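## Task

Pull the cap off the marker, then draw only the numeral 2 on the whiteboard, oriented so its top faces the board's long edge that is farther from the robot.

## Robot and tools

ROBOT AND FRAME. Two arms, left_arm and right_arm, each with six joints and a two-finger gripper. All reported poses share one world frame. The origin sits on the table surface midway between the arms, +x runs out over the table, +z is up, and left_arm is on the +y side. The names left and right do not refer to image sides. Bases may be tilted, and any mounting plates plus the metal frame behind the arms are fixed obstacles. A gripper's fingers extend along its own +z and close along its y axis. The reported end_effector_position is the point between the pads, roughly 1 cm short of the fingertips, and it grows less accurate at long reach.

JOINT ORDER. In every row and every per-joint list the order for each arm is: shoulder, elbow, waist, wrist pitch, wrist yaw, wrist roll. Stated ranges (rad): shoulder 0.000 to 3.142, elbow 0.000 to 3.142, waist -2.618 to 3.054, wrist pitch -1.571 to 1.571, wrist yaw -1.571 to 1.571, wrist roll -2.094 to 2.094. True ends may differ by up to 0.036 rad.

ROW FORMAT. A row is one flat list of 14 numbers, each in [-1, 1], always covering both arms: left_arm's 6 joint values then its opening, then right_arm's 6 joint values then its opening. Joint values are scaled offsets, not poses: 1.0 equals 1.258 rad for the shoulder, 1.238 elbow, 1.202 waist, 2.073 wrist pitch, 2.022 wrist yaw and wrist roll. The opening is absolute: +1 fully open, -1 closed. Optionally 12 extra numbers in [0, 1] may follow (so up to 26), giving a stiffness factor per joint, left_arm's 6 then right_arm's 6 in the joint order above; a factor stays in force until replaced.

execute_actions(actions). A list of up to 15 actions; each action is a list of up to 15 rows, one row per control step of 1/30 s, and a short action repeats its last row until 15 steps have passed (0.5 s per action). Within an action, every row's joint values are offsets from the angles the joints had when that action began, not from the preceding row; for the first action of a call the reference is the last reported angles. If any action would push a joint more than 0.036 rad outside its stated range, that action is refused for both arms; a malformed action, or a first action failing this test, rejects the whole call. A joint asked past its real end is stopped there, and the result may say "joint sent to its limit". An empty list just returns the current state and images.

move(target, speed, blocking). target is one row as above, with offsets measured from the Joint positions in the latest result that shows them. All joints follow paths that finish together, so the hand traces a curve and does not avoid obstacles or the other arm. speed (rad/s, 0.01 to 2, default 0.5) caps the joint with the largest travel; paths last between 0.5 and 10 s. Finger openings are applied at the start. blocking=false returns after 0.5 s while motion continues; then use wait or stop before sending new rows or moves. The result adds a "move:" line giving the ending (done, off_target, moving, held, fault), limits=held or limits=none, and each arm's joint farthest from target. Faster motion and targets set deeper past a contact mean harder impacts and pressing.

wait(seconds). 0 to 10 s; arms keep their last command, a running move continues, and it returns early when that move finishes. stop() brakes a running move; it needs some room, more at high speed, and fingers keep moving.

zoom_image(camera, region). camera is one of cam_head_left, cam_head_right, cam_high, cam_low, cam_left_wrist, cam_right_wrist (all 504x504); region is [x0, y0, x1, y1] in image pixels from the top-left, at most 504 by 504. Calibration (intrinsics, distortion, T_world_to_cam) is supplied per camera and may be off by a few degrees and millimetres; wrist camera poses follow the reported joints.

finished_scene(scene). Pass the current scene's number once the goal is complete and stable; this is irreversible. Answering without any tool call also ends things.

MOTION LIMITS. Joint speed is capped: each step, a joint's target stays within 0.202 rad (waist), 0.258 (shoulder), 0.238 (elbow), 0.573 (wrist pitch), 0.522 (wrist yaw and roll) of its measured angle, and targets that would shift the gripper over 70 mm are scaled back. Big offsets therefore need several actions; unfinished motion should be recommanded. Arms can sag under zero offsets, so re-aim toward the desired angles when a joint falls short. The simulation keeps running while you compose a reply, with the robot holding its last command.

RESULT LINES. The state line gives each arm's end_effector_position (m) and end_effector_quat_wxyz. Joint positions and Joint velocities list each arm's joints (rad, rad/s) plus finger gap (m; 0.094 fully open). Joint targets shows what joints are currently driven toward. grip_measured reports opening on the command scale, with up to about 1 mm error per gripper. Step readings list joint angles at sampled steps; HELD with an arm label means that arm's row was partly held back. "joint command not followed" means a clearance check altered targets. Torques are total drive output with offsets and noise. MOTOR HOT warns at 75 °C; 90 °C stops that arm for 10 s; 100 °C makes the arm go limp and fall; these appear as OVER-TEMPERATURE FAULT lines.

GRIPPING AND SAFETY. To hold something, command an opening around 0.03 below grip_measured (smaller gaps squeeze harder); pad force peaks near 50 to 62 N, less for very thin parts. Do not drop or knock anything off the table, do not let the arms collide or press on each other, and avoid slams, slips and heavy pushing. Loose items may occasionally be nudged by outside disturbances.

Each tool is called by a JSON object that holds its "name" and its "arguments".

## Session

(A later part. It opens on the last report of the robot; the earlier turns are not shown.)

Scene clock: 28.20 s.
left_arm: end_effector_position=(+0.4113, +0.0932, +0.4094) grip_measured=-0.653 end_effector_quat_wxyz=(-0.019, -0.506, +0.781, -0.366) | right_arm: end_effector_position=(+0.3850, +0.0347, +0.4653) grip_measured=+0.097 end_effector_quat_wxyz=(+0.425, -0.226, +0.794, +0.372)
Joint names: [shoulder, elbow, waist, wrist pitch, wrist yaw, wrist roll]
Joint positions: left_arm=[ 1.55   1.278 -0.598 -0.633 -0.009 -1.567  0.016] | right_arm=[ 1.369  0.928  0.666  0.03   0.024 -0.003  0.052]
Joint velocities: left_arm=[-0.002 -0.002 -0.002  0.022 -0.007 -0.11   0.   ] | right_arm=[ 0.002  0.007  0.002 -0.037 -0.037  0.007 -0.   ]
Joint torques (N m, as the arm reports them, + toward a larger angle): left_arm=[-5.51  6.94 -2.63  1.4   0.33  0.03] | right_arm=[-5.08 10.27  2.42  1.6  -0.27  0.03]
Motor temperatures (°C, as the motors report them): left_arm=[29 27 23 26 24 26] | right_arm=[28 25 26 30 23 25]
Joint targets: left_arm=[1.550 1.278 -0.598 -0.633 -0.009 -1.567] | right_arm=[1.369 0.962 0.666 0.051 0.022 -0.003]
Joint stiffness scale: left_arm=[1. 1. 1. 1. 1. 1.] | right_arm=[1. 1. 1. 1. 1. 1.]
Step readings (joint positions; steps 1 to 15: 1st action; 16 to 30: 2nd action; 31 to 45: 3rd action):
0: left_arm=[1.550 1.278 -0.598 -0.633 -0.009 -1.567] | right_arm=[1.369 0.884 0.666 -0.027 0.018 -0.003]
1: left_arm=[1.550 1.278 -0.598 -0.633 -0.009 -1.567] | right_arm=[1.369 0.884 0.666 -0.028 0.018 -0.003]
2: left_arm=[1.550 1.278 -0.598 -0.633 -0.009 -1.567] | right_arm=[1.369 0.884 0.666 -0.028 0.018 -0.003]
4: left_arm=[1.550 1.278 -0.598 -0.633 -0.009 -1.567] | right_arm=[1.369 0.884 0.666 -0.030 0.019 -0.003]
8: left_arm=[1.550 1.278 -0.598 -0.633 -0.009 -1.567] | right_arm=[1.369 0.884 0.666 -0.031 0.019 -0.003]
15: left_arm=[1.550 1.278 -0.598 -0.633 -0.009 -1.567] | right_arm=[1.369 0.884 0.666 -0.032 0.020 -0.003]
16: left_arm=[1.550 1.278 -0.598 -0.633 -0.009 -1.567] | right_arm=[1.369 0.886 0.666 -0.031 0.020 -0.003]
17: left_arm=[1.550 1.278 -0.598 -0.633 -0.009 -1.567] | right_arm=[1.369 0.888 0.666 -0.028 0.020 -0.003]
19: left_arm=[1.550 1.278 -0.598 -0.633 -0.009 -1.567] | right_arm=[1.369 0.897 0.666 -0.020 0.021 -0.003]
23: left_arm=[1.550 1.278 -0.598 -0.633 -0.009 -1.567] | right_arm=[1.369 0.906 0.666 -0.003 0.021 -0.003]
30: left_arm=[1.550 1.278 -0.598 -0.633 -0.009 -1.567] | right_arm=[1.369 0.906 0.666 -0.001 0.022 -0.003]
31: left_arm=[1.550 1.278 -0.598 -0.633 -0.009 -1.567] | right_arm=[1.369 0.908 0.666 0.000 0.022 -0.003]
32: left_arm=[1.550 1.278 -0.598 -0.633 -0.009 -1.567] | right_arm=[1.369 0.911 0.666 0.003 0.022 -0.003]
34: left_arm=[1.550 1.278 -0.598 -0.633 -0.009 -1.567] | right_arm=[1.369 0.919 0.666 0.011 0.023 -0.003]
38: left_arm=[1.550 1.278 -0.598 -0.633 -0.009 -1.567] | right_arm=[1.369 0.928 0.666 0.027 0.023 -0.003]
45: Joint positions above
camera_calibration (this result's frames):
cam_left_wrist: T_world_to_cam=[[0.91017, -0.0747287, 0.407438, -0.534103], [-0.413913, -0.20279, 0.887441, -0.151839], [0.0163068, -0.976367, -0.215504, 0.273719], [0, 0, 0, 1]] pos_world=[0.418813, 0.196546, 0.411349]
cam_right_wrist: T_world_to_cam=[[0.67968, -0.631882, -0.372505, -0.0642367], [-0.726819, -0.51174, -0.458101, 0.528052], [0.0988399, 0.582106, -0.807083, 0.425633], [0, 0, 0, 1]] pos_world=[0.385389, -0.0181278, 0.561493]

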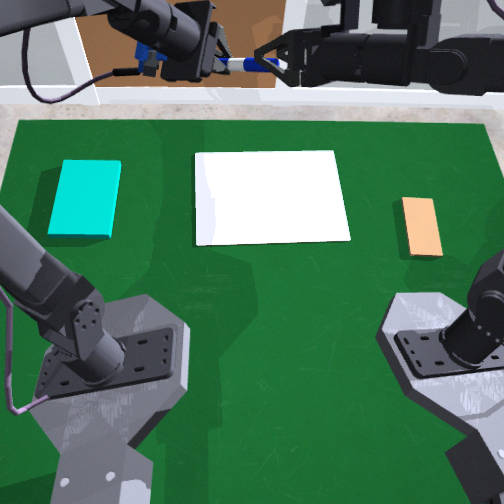

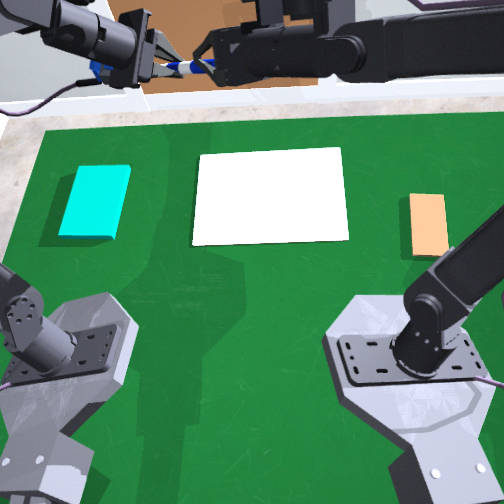

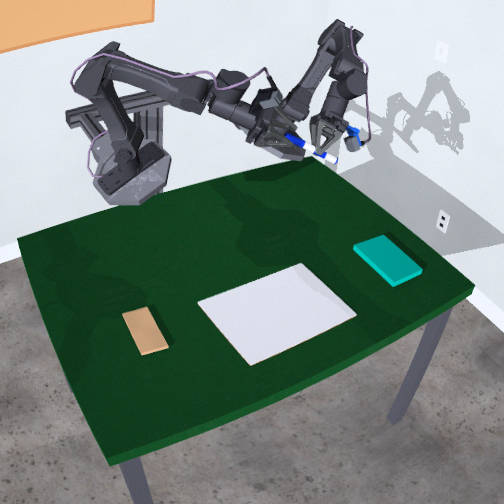

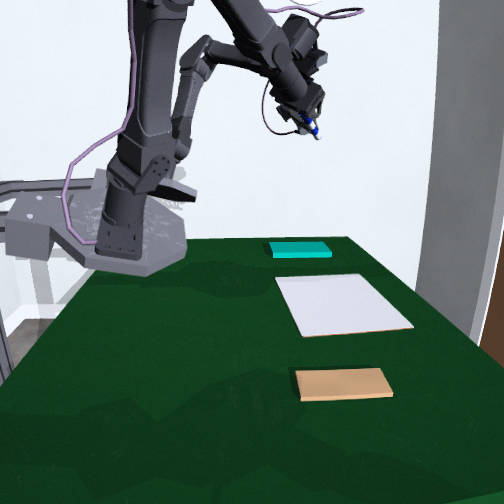

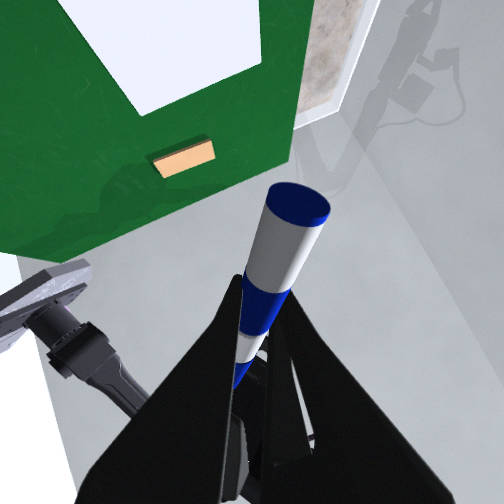

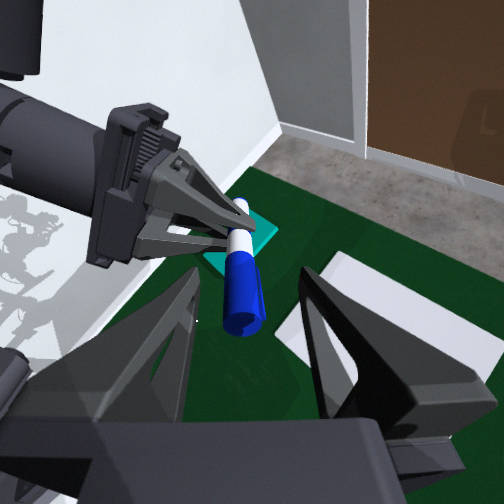

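{"name": "execute_actions", "arguments": {"actions": [[[0,0,0,0,0,0,-0.69,0,-0.03,0,-0.012,0,0,0.1]],[[0,0,0,0,0,0,-0.69,0,0,0,0,0,0,0.1]]]}}

{"name": "zoom_image", "arguments": {"camera": "cam_head_left", "region": [190,20,330,120]}}

Scene clock: 29.47 s.
left_arm: end_effector_position=(+0.4113, +0.0932, +0.4094) grip_measured=-0.653 end_effector_quat_wxyz=(-0.019, -0.506, +0.781, -0.366) | right_arm: end_effector_position=(+0.3716, +0.0340, +0.4422) grip_measured=+0.097 end_effector_quat_wxyz=(+0.396, -0.239, +0.809, +0.361)
Joint names: [shoulder, elbow, waist, wrist pitch, wrist yaw, wrist roll]
Joint positions: left_arm=[ 1.55   1.278 -0.598 -0.633 -0.009 -1.567  0.016] | right_arm=[ 1.369  0.893  0.666 -0.007  0.028 -0.003  0.052]
Joint velocities: left_arm=[-0.012 -0.002  0.002 -0.007 -0.051 -0.022 -0.001] | right_arm=[ 0.017  0.012 -0.012 -0.051  0.051  0.051  0.001]
Joint torques (N m, as the arm reports them, + toward a larger angle): left_arm=[-5.54  6.94 -2.61  1.4   0.33  0.03] | right_arm=[-5.02  7.32  2.46  1.41 -0.26  0.01]
Motor temperatures (°C, as the motors report them): left_arm=[29 27 23 26 24 26] | right_arm=[28 25 26 30 23 25]
Joint targets: left_arm=[1.550 1.278 -0.598 -0.633 -0.009 -1.567] | right_arm=[1.369 0.893 0.666 -0.002 0.026 -0.003]
Joint stiffness scale: left_arm=[1. 1. 1. 1. 1. 1.] | right_arm=[1. 1. 1. 1. 1. 1.]
Step readings (joint positions; steps 1 to 15: 1st action; 16 to 30: 2nd action):
0: left_arm=[1.550 1.278 -0.598 -0.633 -0.009 -1.567] | right_arm=[1.369 0.928 0.666 0.030 0.024 -0.003]
1: left_arm=[1.550 1.278 -0.598 -0.633 -0.009 -1.567] | right_arm=[1.369 0.925 0.666 0.029 0.024 -0.003]
2: left_arm=[1.550 1.278 -0.598 -0.633 -0.009 -1.567] | right_arm=[1.369 0.920 0.666 0.028 0.024 -0.003]
4: left_arm=[1.550 1.278 -0.598 -0.633 -0.009 -1.567] | right_arm=[1.369 0.906 0.666 0.019 0.025 -0.003]
8: left_arm=[1.550 1.278 -0.598 -0.633 -0.009 -1.567] | right_arm=[1.369 0.893 0.666 -0.000 0.026 -0.003]
15: left_arm=[1.550 1.278 -0.598 -0.633 -0.009 -1.567] | right_arm=[1.369 0.893 0.666 -0.002 0.026 -0.003]
16: left_arm=[1.550 1.278 -0.598 -0.633 -0.009 -1.567] | right_arm=[1.369 0.893 0.666 -0.003 0.026 -0.003]
17: left_arm=[1.550 1.278 -0.598 -0.633 -0.009 -1.567] | right_arm=[1.369 0.893 0.666 -0.004 0.026 -0.003]
19: left_arm=[1.550 1.278 -0.598 -0.633 -0.009 -1.567] | right_arm=[1.369 0.893 0.666 -0.005 0.027 -0.003]
23: left_arm=[1.550 1.278 -0.598 -0.633 -0.009 -1.567] | right_arm=[1.369 0.893 0.666 -0.006 0.028 -0.003]
30: Joint positions above
camera_calibration (this result's frames):
cam_left_wrist: T_world_to_cam=[[0.91017, -0.0747287, 0.407438, -0.534103], [-0.413913, -0.20279, 0.887441, -0.151839], [0.0163068, -0.976367, -0.215504, 0.273719], [0, 0, 0, 1]] pos_world=[0.418813, 0.196546, 0.411349]
cam_right_wrist: T_world_to_cam=[[0.680142, -0.633349, -0.369154, -0.0658238], [-0.731464, -0.552905, -0.399068, 0.484384], [0.0486423, 0.541447, -0.839327, 0.443017], [0, 0, 0, 1]] pos_world=[0.37753, -0.0137404, 0.540839]

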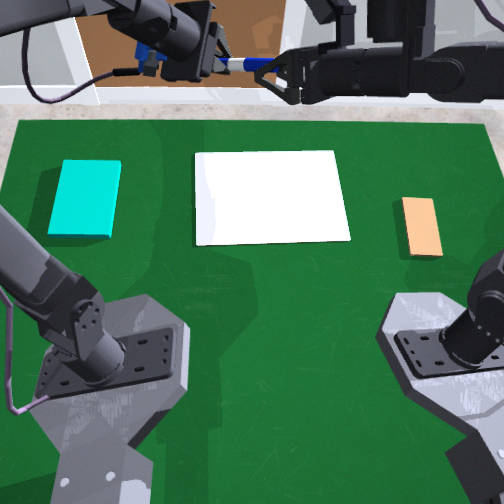

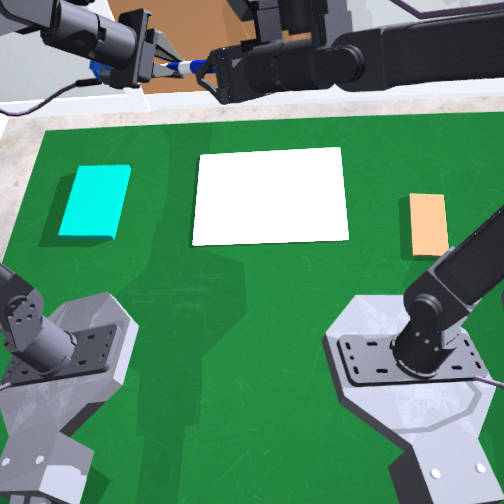

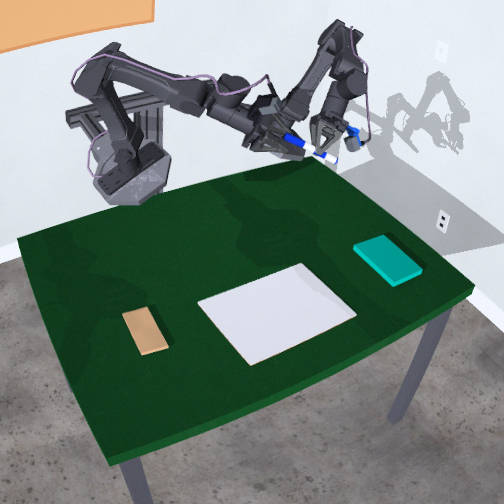

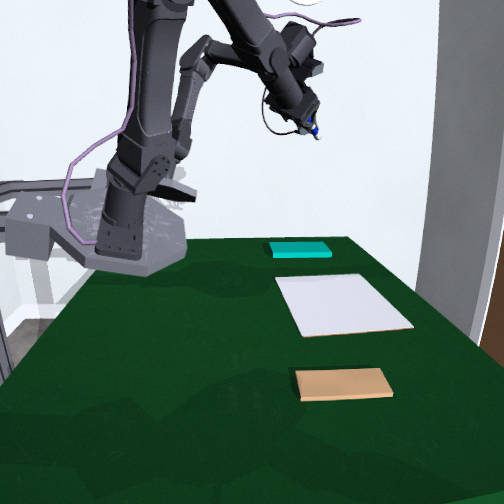

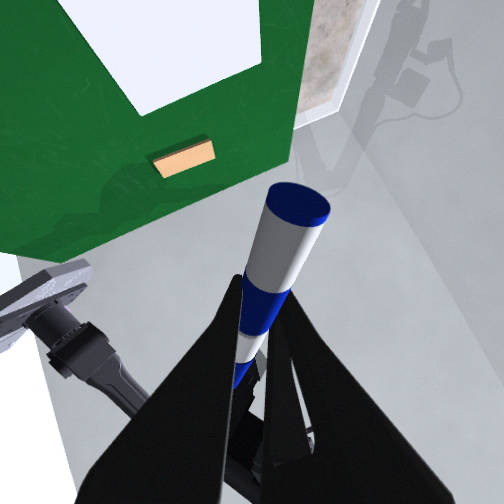

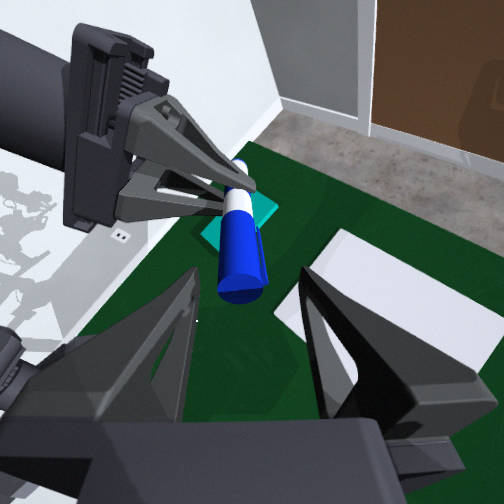

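Region (190, 20, 330, 120) of cam_head_left's 504x504 image, scaled by 3.600, with more detail than that image has; it fills the top 360 rows of this view, and the rest is white.

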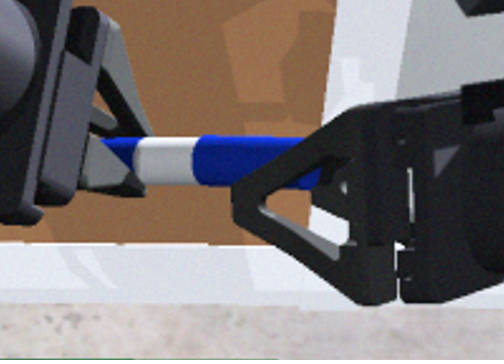

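{"name": "execute_actions", "arguments": {"actions": [[[0,0,0,0,0,0,-0.69,0,0.039,0,0.012,0,0,0.1]],[[0,0,0,0,0,0,-0.69,0,0.026,0,0.005,0,0,0.1]]]}}

{"name": "zoom_image", "arguments": {"camera": "cam_head_left", "region": [190,20,330,120]}}

Scene clock: 30.67 s.
left_arm: end_effector_position=(+0.4113, +0.0932, +0.4094) grip_measured=-0.653 end_effector_quat_wxyz=(-0.019, -0.506, +0.781, -0.366) | right_arm: end_effector_position=(+0.3761, +0.0336, +0.4487) grip_measured=+0.097 end_effector_quat_wxyz=(+0.404, -0.235, +0.806, +0.362)
Joint names: [shoulder, elbow, waist, wrist pitch, wrist yaw, wrist roll]
Joint positions: left_arm=[ 1.55   1.278 -0.598 -0.633 -0.009 -1.567  0.016] | right_arm=[ 1.369  0.906  0.666 -0.001  0.032 -0.003  0.052]
Joint velocities: left_arm=[ 0.002  0.012 -0.002  0.007 -0.007 -0.007 -0.   ] | right_arm=[-0.007  0.002  0.002  0.081 -0.022 -0.007  0.   ]
Joint torques (N m, as the arm reports them, + toward a larger angle): left_arm=[-5.52  6.9  -2.61  1.41  0.32  0.03] | right_arm=[-5.02 10.03  2.46  1.49 -0.24  0.01]
Motor temperatures (°C, as the motors report them): left_arm=[29 27 23 26 24 26] | right_arm=[28 26 26 30 23 25]
Joint targets: left_arm=[1.550 1.278 -0.598 -0.633 -0.009 -1.567] | right_arm=[1.369 0.938 0.666 0.009 0.030 -0.003]
Joint stiffness scale: left_arm=[1. 1. 1. 1. 1. 1.] | right_arm=[1. 1. 1. 1. 1. 1.]
Step readings (joint positions; steps 1 to 15: 1st action; 16 to 30: 2nd action):
0: left_arm=[1.550 1.278 -0.598 -0.633 -0.009 -1.567] | right_arm=[1.369 0.893 0.666 -0.007 0.028 -0.003]
1: left_arm=[1.550 1.278 -0.598 -0.633 -0.009 -1.567] | right_arm=[1.369 0.894 0.666 -0.007 0.028 -0.003]
2: left_arm=[1.550 1.278 -0.598 -0.633 -0.009 -1.567] | right_arm=[1.369 0.896 0.666 -0.007 0.028 -0.003]
4: left_arm=[1.550 1.278 -0.598 -0.633 -0.009 -1.567] | right_arm=[1.369 0.901 0.666 -0.006 0.029 -0.003]
8: left_arm=[1.550 1.278 -0.598 -0.633 -0.009 -1.567] | right_arm=[1.369 0.906 0.666 -0.002 0.029 -0.003]
15: left_arm=[1.550 1.278 -0.598 -0.633 -0.009 -1.567] | right_arm=[1.369 0.906 0.666 -0.001 0.030 -0.003]
16: left_arm=[1.550 1.278 -0.598 -0.633 -0.009 -1.567] | right_arm=[1.369 0.906 0.666 -0.001 0.030 -0.003]
17: left_arm=[1.550 1.278 -0.598 -0.633 -0.009 -1.567] | right_arm=[1.369 0.906 0.666 -0.001 0.030 -0.003]
19: left_arm=[1.550 1.278 -0.598 -0.633 -0.009 -1.567] | right_arm=[1.369 0.906 0.666 -0.001 0.031 -0.003]
23: left_arm=[1.550 1.278 -0.598 -0.633 -0.009 -1.567] | right_arm=[1.369 0.906 0.666 -0.001 0.031 -0.003]
30: Joint positions above
camera_calibration (this result's frames):
cam_left_wrist: T_world_to_cam=[[0.91017, -0.0747287, 0.407438, -0.534103], [-0.413913, -0.20279, 0.887441, -0.151839], [0.0163068, -0.976367, -0.215504, 0.273719], [0, 0, 0, 1]] pos_world=[0.418813, 0.196546, 0.411349]
cam_right_wrist: T_world_to_cam=[[0.677586, -0.636743, -0.368015, -0.0661873], [-0.732633, -0.540704, -0.413386, 0.496549], [0.0642338, 0.549725, -0.832873, 0.439344], [0, 0, 0, 1]] pos_world=[0.380415, -0.0151768, 0.546826]

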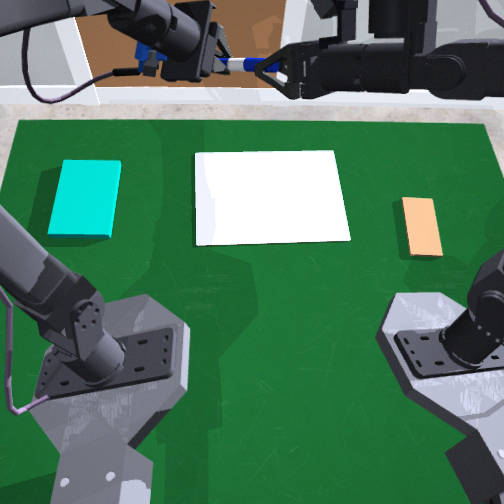

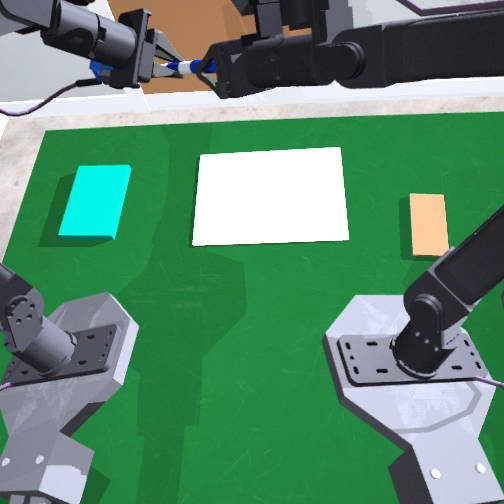

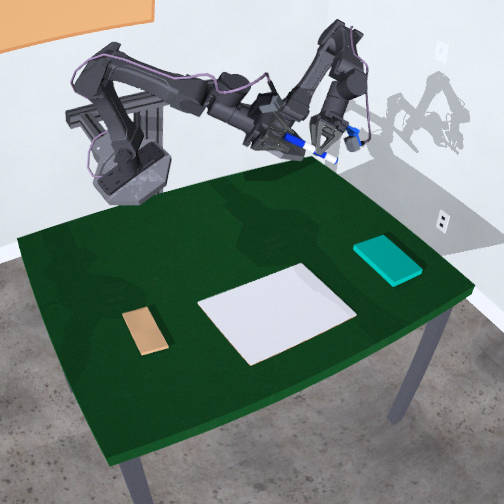

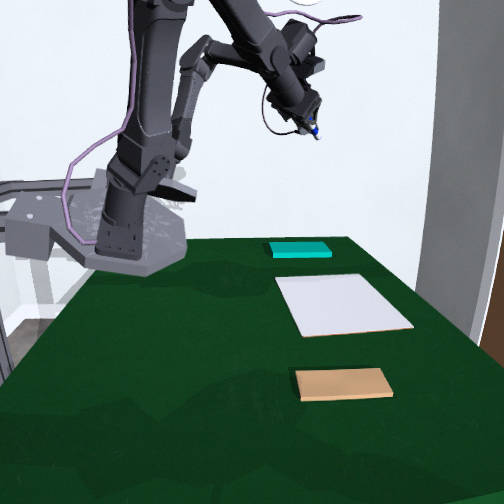

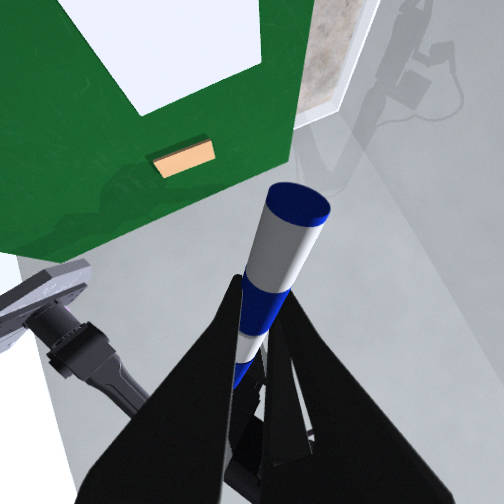

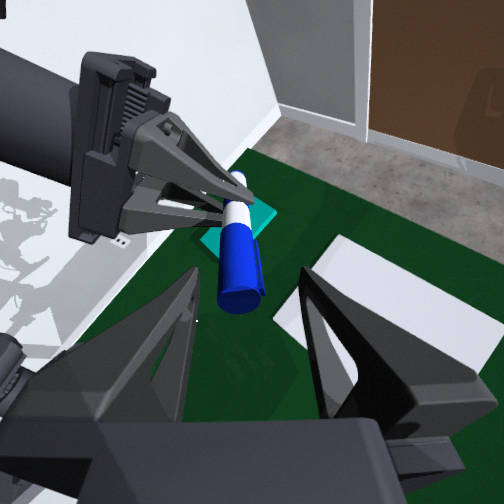

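Region (190, 20, 330, 120) of cam_head_left's 504x504 image, scaled by 3.600, with more detail than that image has; it fills the top 360 rows of this view, and the rest is white.

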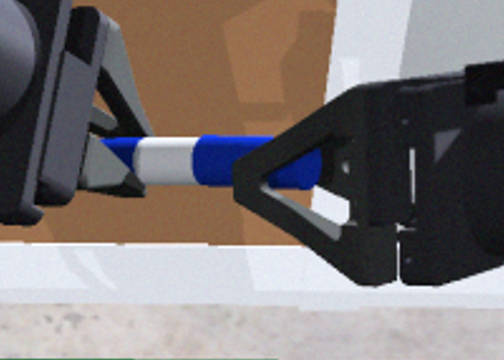

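{"name": "execute_actions", "arguments": {"actions": [[[0,0,0,0,0,0,-0.69,0,0.036,0,0.012,0,0,-0.4]],[[0,0,0,0,0,0,-0.69,0,0.026,0,0.005,0,0,-0.68]],[[0,0,0,0,0,0,-0.69,0,0.02,0,0.0,0,0,-0.68]]]}}

{"name": "zoom_image", "arguments": {"camera": "cam_head_left", "region": [190,20,330,120]}}

Scene clock: 32.43 s.
left_arm: end_effector_position=(+0.4133, +0.0933, +0.4102) grip_measured=-0.652 end_effector_quat_wxyz=(-0.016, -0.507, +0.779, -0.369) | right_arm: end_effector_position=(+0.3754, +0.0352, +0.4508) grip_measured=-0.598 end_effector_quat_wxyz=(+0.405, -0.236, +0.803, +0.368)
Joint names: [shoulder, elbow, waist, wrist pitch, wrist yaw, wrist roll]
Joint positions: left_arm=[ 1.55   1.278 -0.598 -0.625 -0.013 -1.568  0.016] | right_arm=[ 1.369  0.906  0.667  0.004  0.02  -0.003  0.019]
Joint velocities: left_arm=[ 0.002 -0.017 -0.007  0.007  0.022 -0.007 -0.   ] | right_arm=[ 0.007 -0.017 -0.007 -0.081 -0.037 -0.022 -0.002]
Joint torques (N m, as the arm reports them, + toward a larger angle): left_arm=[-5.57  6.92 -2.63  1.41  0.34  0.02] | right_arm=[-5.    9.45  2.5   1.37 -0.23  0.02]
Motor temperatures (°C, as the motors report them): left_arm=[28 28 23 26 24 26] | right_arm=[28 26 26 31 23 25]
Joint targets: left_arm=[1.550 1.278 -0.598 -0.625 -0.013 -1.568] | right_arm=[1.369 0.930 0.667 0.004 0.021 -0.003]
Joint stiffness scale: left_arm=[1. 1. 1. 1. 1. 1.] | right_arm=[1. 1. 1. 1. 1. 1.]
Step readings (joint positions; steps 1 to 15: 1st action; 16 to 30: 2nd action; 31 to 45: 3rd action):
0: left_arm=[1.550 1.278 -0.598 -0.633 -0.009 -1.567] | right_arm=[1.369 0.906 0.666 -0.001 0.032 -0.003]
1: left_arm=[1.550 1.278 -0.598 -0.633 -0.009 -1.567] | right_arm=[1.369 0.906 0.666 -0.001 0.032 -0.003]
2: left_arm=[1.550 1.278 -0.598 -0.633 -0.009 -1.567] | right_arm=[1.369 0.906 0.666 -0.000 0.032 -0.003]
4: left_arm=[1.550 1.278 -0.598 -0.632 -0.010 -1.567] | right_arm=[1.369 0.906 0.666 0.001 0.032 -0.003]
8: left_arm=[1.550 1.278 -0.598 -0.630 -0.011 -1.567] | right_arm=[1.369 0.906 0.666 0.002 0.032 -0.003]
15: left_arm=[1.550 1.278 -0.598 -0.630 -0.011 -1.567] | right_arm=[1.369 0.906 0.666 0.003 0.032 -0.003]
16: left_arm=[1.550 1.278 -0.598 -0.628 -0.012 -1.568] | right_arm=[1.369 0.906 0.666 0.003 0.030 -0.003]
17: left_arm=[1.550 1.278 -0.598 -0.625 -0.013 -1.568] | right_arm=[1.369 0.906 0.667 0.003 0.023 -0.003]
19: left_arm=[1.550 1.278 -0.598 -0.625 -0.013 -1.568] | right_arm=[1.369 0.906 0.667 0.004 0.021 -0.003]
23: left_arm=[1.550 1.278 -0.598 -0.625 -0.013 -1.568] | right_arm=[1.369 0.906 0.667 0.004 0.021 -0.003]
30: left_arm=[1.550 1.278 -0.598 -0.625 -0.013 -1.568] | right_arm=[1.369 0.906 0.667 0.004 0.021 -0.003]
31: left_arm=[1.550 1.278 -0.598 -0.625 -0.013 -1.568] | right_arm=[1.369 0.906 0.667 0.004 0.021 -0.003]
32: left_arm=[1.550 1.278 -0.598 -0.625 -0.013 -1.568] | right_arm=[1.369 0.906 0.667 0.004 0.020 -0.003]
34: left_arm=[1.550 1.278 -0.598 -0.625 -0.013 -1.568] | right_arm=[1.369 0.906 0.667 0.004 0.020 -0.003]
38: left_arm=[1.550 1.278 -0.598 -0.625 -0.013 -1.568] | right_arm=[1.369 0.906 0.667 0.004 0.020 -0.003]
45: Joint positions above
camera_calibration (this result's frames):
cam_left_wrist: T_world_to_cam=[[0.9078, -0.0686491, 0.413747, -0.538459], [-0.418731, -0.204188, 0.884857, -0.148593], [0.0237374, -0.976522, -0.214107, 0.270324], [0, 0, 0, 1]] pos_world=[0.420176, 0.196672, 0.412147]
cam_right_wrist: T_world_to_cam=[[0.683503, -0.627536, -0.372856, -0.0642184], [-0.727293, -0.54195, -0.421112, 0.499223], [0.0621935, 0.559007, -0.826827, 0.437999], [0, 0, 0, 1]] pos_world=[0.379734, -0.0145899, 0.548434]

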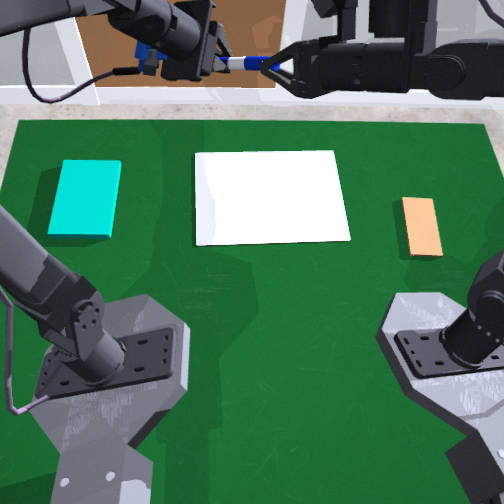

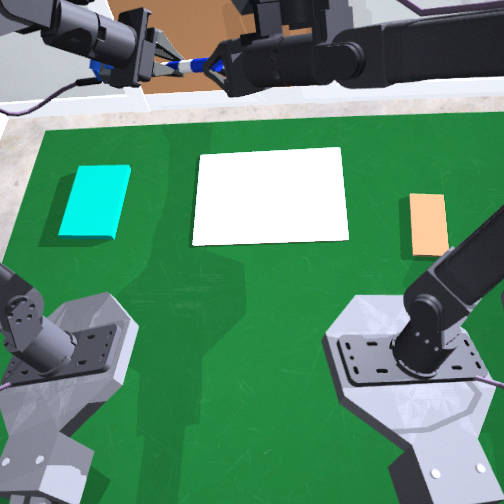

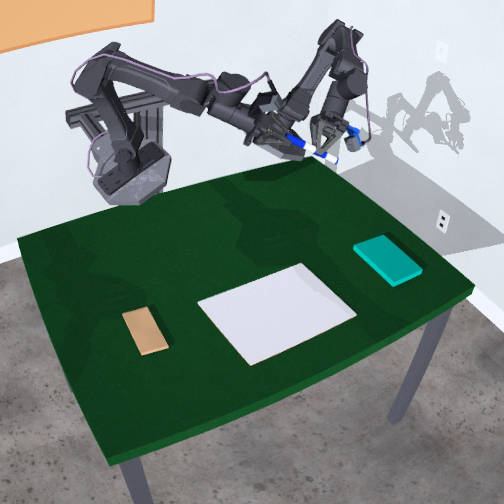

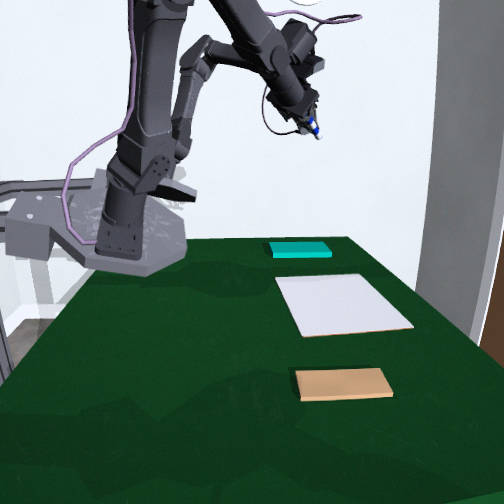

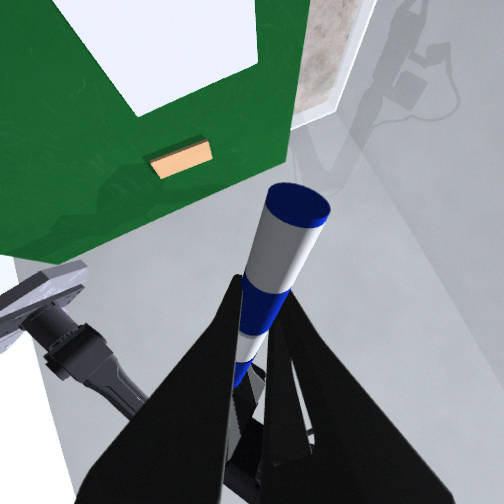

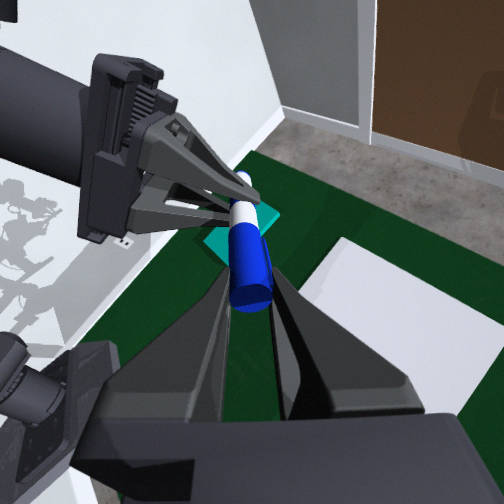

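Region (190, 20, 330, 120) of cam_head_left's 504x504 image, scaled by 3.600, with more detail than that image has; it fills the top 360 rows of this view, and the rest is white.

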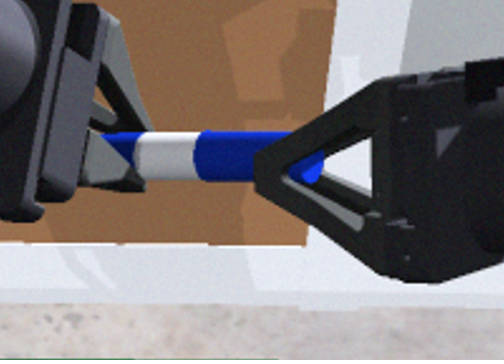

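{"name": "move", "arguments": {"target": [0,0,0,0,0,0,-0.69,-0.23,-0.01,0,-0.11,0,0,-0.66], "speed": 0.25}}

Scene clock: 34.40 s.
left_arm: end_effector_position=(+0.4162, +0.0928, +0.4121) grip_measured=-0.652 end_effector_quat_wxyz=(-0.014, -0.509, +0.775, -0.374) | right_arm: end_effector_position=(+0.3519, -0.0201, +0.4918) grip_measured=-0.598 end_effector_quat_wxyz=(+0.414, -0.232, +0.799, +0.369)
Joint names: [shoulder, elbow, waist, wrist pitch, wrist yaw, wrist roll]
Joint positions: left_arm=[ 1.55   1.278 -0.597 -0.611 -0.01  -1.573  0.016] | right_arm=[ 1.109  0.9    0.667 -0.229  0.023 -0.003  0.019]
Joint velocities: left_arm=[-0.007 -0.012  0.012  0.007  0.037 -0.051 -0.   ] | right_arm=[-0.002  0.012  0.007  0.022 -0.022 -0.095 -0.   ]
Joint torques (N m, as the arm reports them, + toward a larger angle): left_arm=[-5.53  6.95 -2.79  1.27  0.3   0.08] | right_arm=[-5.38  6.96  1.57  1.42 -0.27  0.02]
Motor temperatures (°C, as the motors report them): left_arm=[28 28 23 26 24 26] | right_arm=[28 26 26 31 23 25]
Joint targets: left_arm=[1.550 1.278 -0.598 -0.624 -0.013 -1.568] | right_arm=[1.080 0.893 0.667 -0.224 0.020 -0.003]
Joint stiffness scale: left_arm=[1. 1. 1. 1. 1. 1.] | right_arm=[1. 1. 1. 1. 1. 1.]
move: off_target (right_arm); limits=none; left_arm: farthest joint: the wrist pitch, 0.014 radians from its target (0.000 radians at the start); right_arm: farthest joint: the shoulder, 0.030 radians from its target (0.290 radians at the start)
camera_calibration (this result's frames):
cam_left_wrist: T_world_to_cam=[[0.905579, -0.055633, 0.420513, -0.545016], [-0.422769, -0.199095, 0.884097, -0.147545], [0.034537, -0.9784, -0.203816, 0.26162], [0, 0, 0, 1]] pos_world=[0.422142, 0.196273, 0.412953]
cam_right_wrist: T_world_to_cam=[[0.681505, -0.630096, -0.372197, -0.0672936], [-0.727584, -0.52879, -0.437039, 0.477664], [0.0785624, 0.568648, -0.81882, 0.494777], [0, 0, 0, 1]] pos_world=[0.354531, -0.071172, 0.588845]

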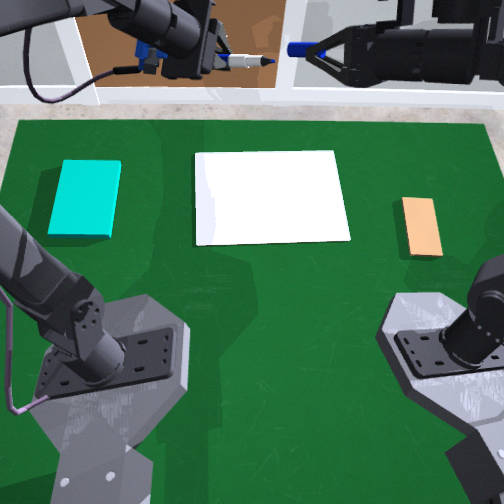

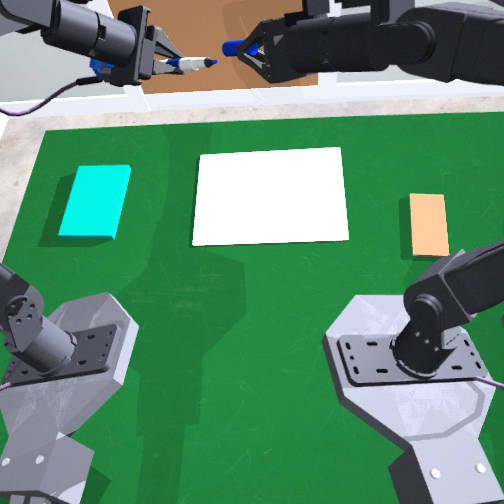

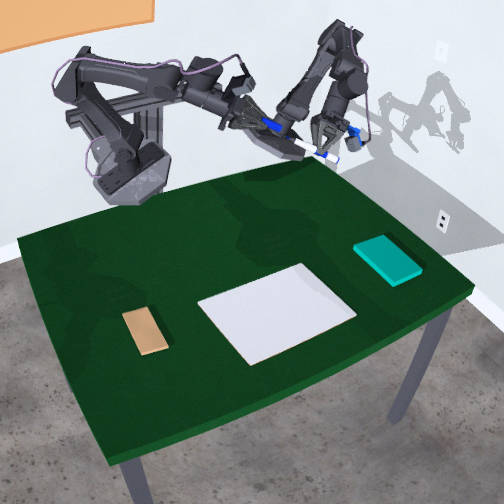

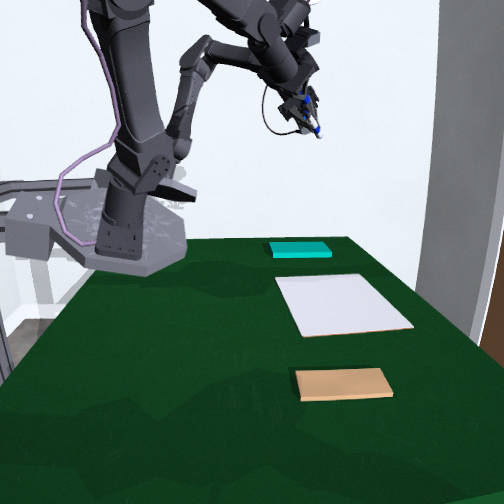

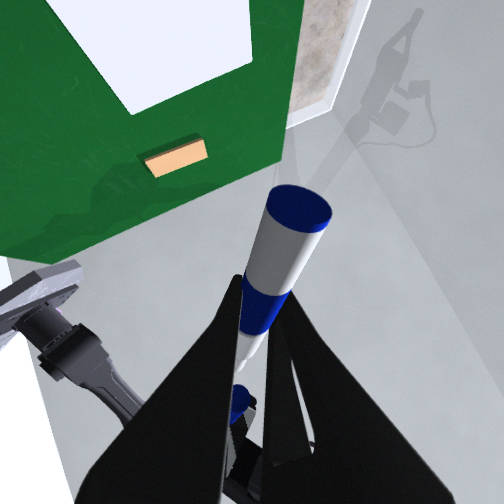

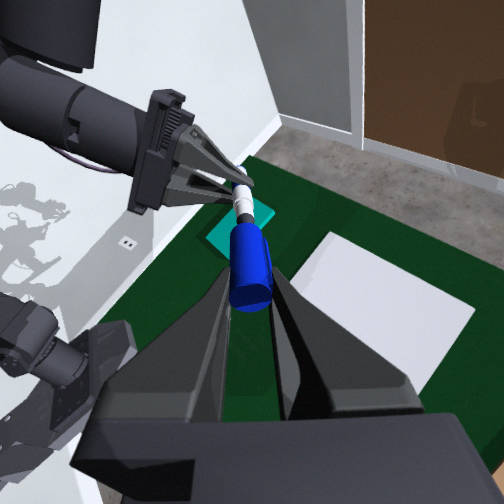

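{"name": "move", "arguments": {"target": [0.87,-0.125,0.287,0.905,0.005,0.778,-0.69,0,0.02,-0.7,0,0,0,-0.66], "speed": 1.0}}

Scene clock: 40.03 s.
left_arm: end_effector_position=(+0.5448, +0.1030, +0.1108) grip_measured=-0.652 end_effector_quat_wxyz=(+0.515, -0.036, +0.831, -0.209) | right_arm: end_effector_position=(+0.4585, -0.2856, +0.3738) grip_measured=-0.598 end_effector_quat_wxyz=(+0.393, +0.078, +0.910, +0.111)
Joint names: [shoulder, elbow, waist, wrist pitch, wrist yaw, wrist roll]
Joint positions: left_arm=[ 2.645  1.133 -0.248  1.26  -0.01  -0.009  0.016] | right_arm=[ 1.109  0.9   -0.171 -0.235  0.029 -0.003  0.019]
Joint velocities: left_arm=[-0.012  0.002 -0.017  0.037 -0.007 -0.081  0.   ] | right_arm=[-0.012  0.022 -0.007 -0.066  0.007 -0.007  0.001]
Joint torques (N m, as the arm reports them, + toward a larger angle): left_arm=[-9.65  2.47 -4.34  1.93  0.42  0.15] | right_arm=[-5.56  9.47  0.68  1.29 -0.22  0.03]
Motor temperatures (°C, as the motors report them): left_arm=[28 28 23 26 24 26] | right_arm=[28 26 26 31 23 25]
Joint targets: left_arm=[2.644 1.123 -0.252 1.266 -0.000 -0.000] | right_arm=[1.109 0.924 -0.174 -0.229 0.023 -0.003]
Joint stiffness scale: left_arm=[1. 1. 1. 1. 1. 1.] | right_arm=[1. 1. 1. 1. 1. 1.]
move: off_target (right_arm); limits=none; left_arm: farthest joint: the elbow, 0.010 radians from its target (0.154 radians at the start); right_arm: farthest joint: the elbow, 0.025 radians from its target (0.025 radians at the start)
camera_calibration (this result's frames):
cam_left_wrist: T_world_to_cam=[[0.00108409, -0.842547, 0.538622, 0.0265403], [-0.947971, -0.17234, -0.267677, 0.586155], [0.318356, -0.510308, -0.798896, 0.068923], [0, 0, 0, 1]] pos_world=[0.533687, 0.158551, 0.197667]
cam_right_wrist: T_world_to_cam=[[-0.04897, -0.97071, -0.23521, -0.164724], [-0.983509, 0.087913, -0.158053, 0.552434], [0.174102, 0.223591, -0.959008, 0.450869], [0, 0, 0, 1]] pos_world=[0.45676, -0.309276, 0.480956]

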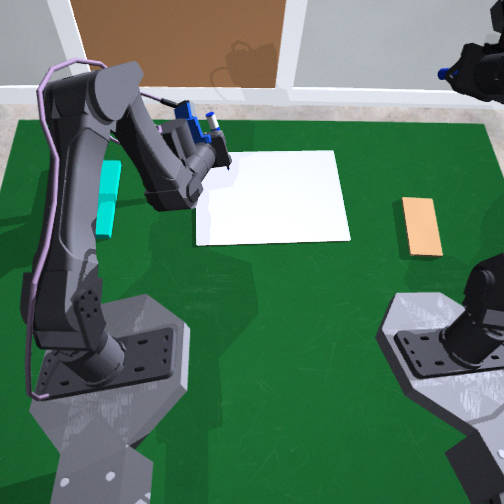

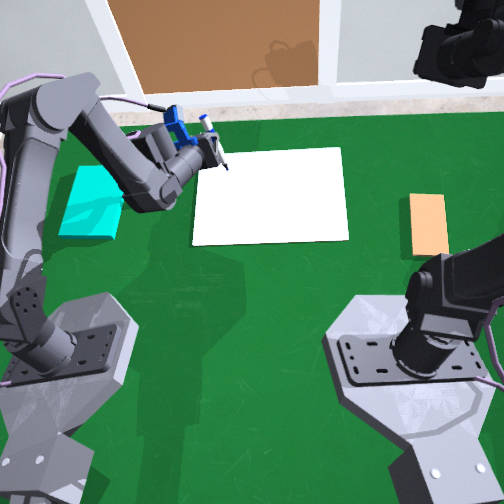

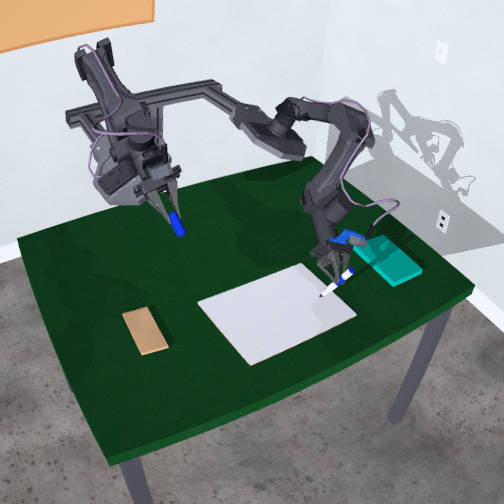

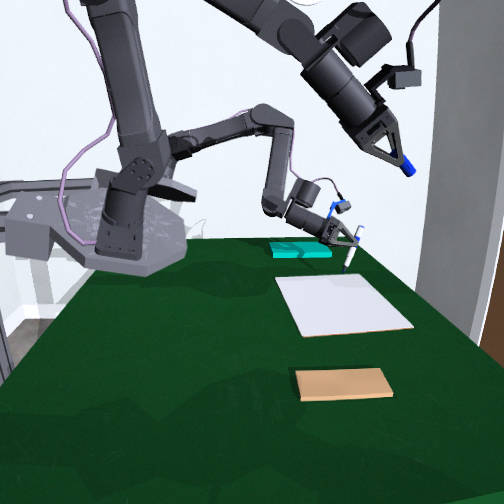

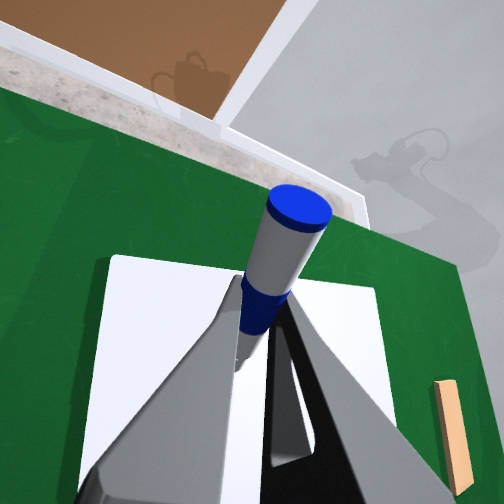

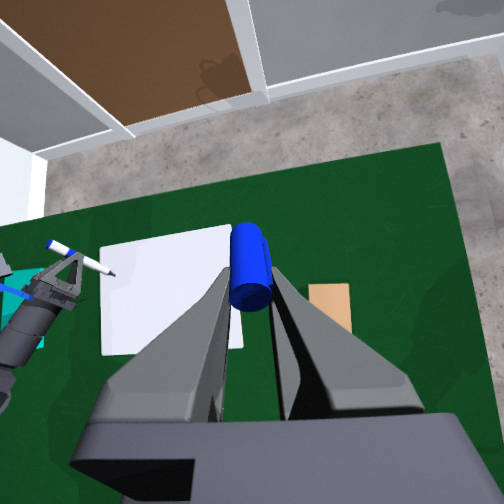

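{"name": "move", "arguments": {"target": [0.062,-0.008,-0.003,0.003,0.005,0.004,-0.69,0,0.02,0,0,0,0,-0.66], "speed": 0.3}}

{"name": "zoom_image", "arguments": {"camera": "cam_low", "region": [300,210,400,310]}}

Scene clock: 41.23 s.
left_arm: end_effector_position=(+0.5223, +0.0935, +0.0781) grip_measured=-0.652 end_effector_quat_wxyz=(+0.487, -0.028, +0.848, -0.209) | right_arm: end_effector_position=(+0.4575, -0.2853, +0.3728) grip_measured=-0.598 end_effector_quat_wxyz=(+0.390, +0.077, +0.911, +0.111)
Joint names: [shoulder, elbow, waist, wrist pitch, wrist yaw, wrist roll]
Joint positions: left_arm=[ 2.719  1.133 -0.248  1.266 -0.01  -0.009  0.016] | right_arm=[ 1.109  0.9   -0.171 -0.24   0.029 -0.003  0.019]
Joint velocities: left_arm=[-0.017  0.012  0.007  0.022  0.022  0.037 -0.001] | right_arm=[ 0.012 -0.022 -0.007 -0.081 -0.007 -0.007 -0.   ]
Joint torques (N m, as the arm reports them, + toward a larger angle): left_arm=[-9.23  2.   -4.33  1.84  0.42  0.13] | right_arm=[-5.59  9.46  1.04  1.3  -0.14  0.01]
Motor temperatures (°C, as the motors report them): left_arm=[29 27 23 27 24 26] | right_arm=[28 26 26 31 23 25]
Joint targets: left_arm=[2.723 1.123 -0.251 1.266 0.000 -0.001] | right_arm=[1.109 0.924 -0.171 -0.235 0.029 -0.003]
Joint stiffness scale: left_arm=[1. 1. 1. 1. 1. 1.] | right_arm=[1. 1. 1. 1. 1. 1.]
move: off_target (right_arm); limits=none; left_arm: farthest joint: the elbow, 0.010 radians from its target (0.010 radians at the start); right_arm: farthest joint: the elbow, 0.025 radians from its target (0.025 radians at the start)
camera_calibration (this result's frames):
cam_left_wrist: T_world_to_cam=[[0.0120164, -0.848981, 0.528286, 0.03192], [-0.96673, -0.144869, -0.210822, 0.557294], [0.255517, -0.508177, -0.822477, 0.0794995], [0, 0, 0, 1]] pos_world=[0.518056, 0.148234, 0.166014]
cam_right_wrist: T_world_to_cam=[[-0.0486855, -0.970742, -0.235138, -0.164852], [-0.984502, 0.0863488, -0.152639, 0.549284], [0.168477, 0.224063, -0.959902, 0.453059], [0, 0, 0, 1]] pos_world=[0.456416, -0.308973, 0.479972]

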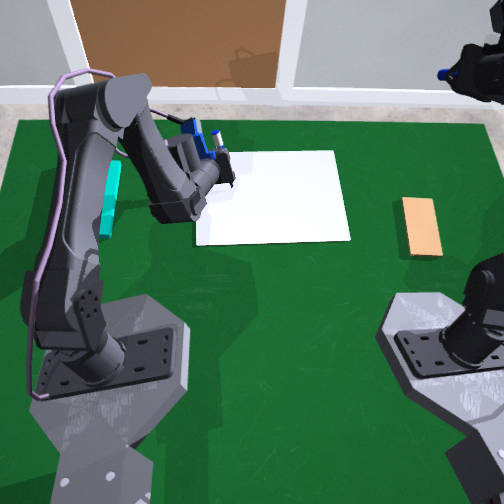

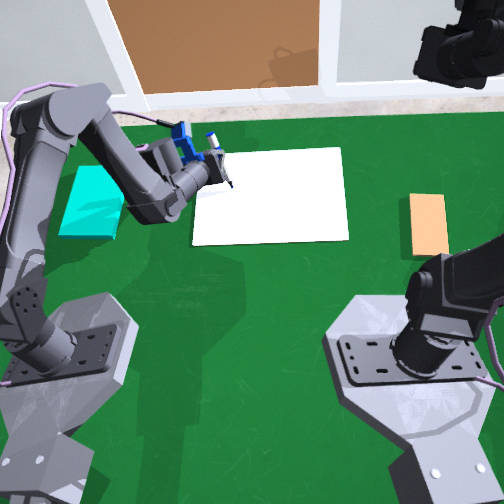

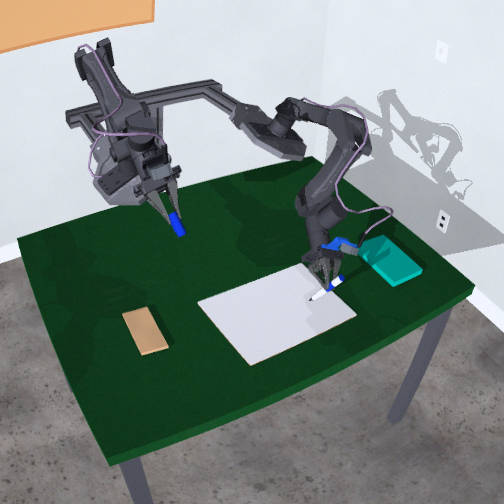

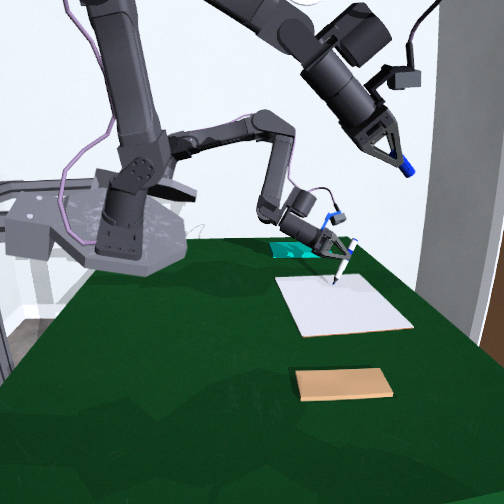

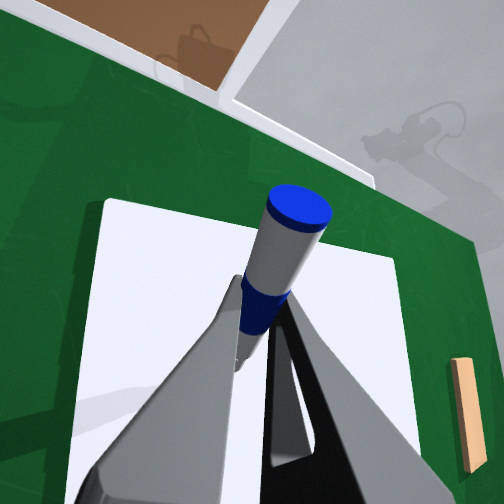

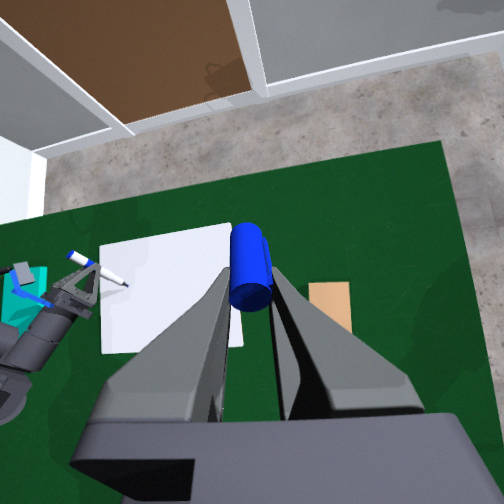

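Region (300, 210, 400, 310) of cam_low's 504x504 image, scaled by 5.040, with more detail than that image has.

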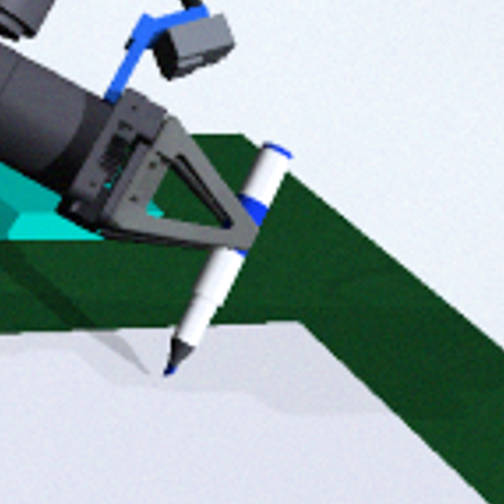

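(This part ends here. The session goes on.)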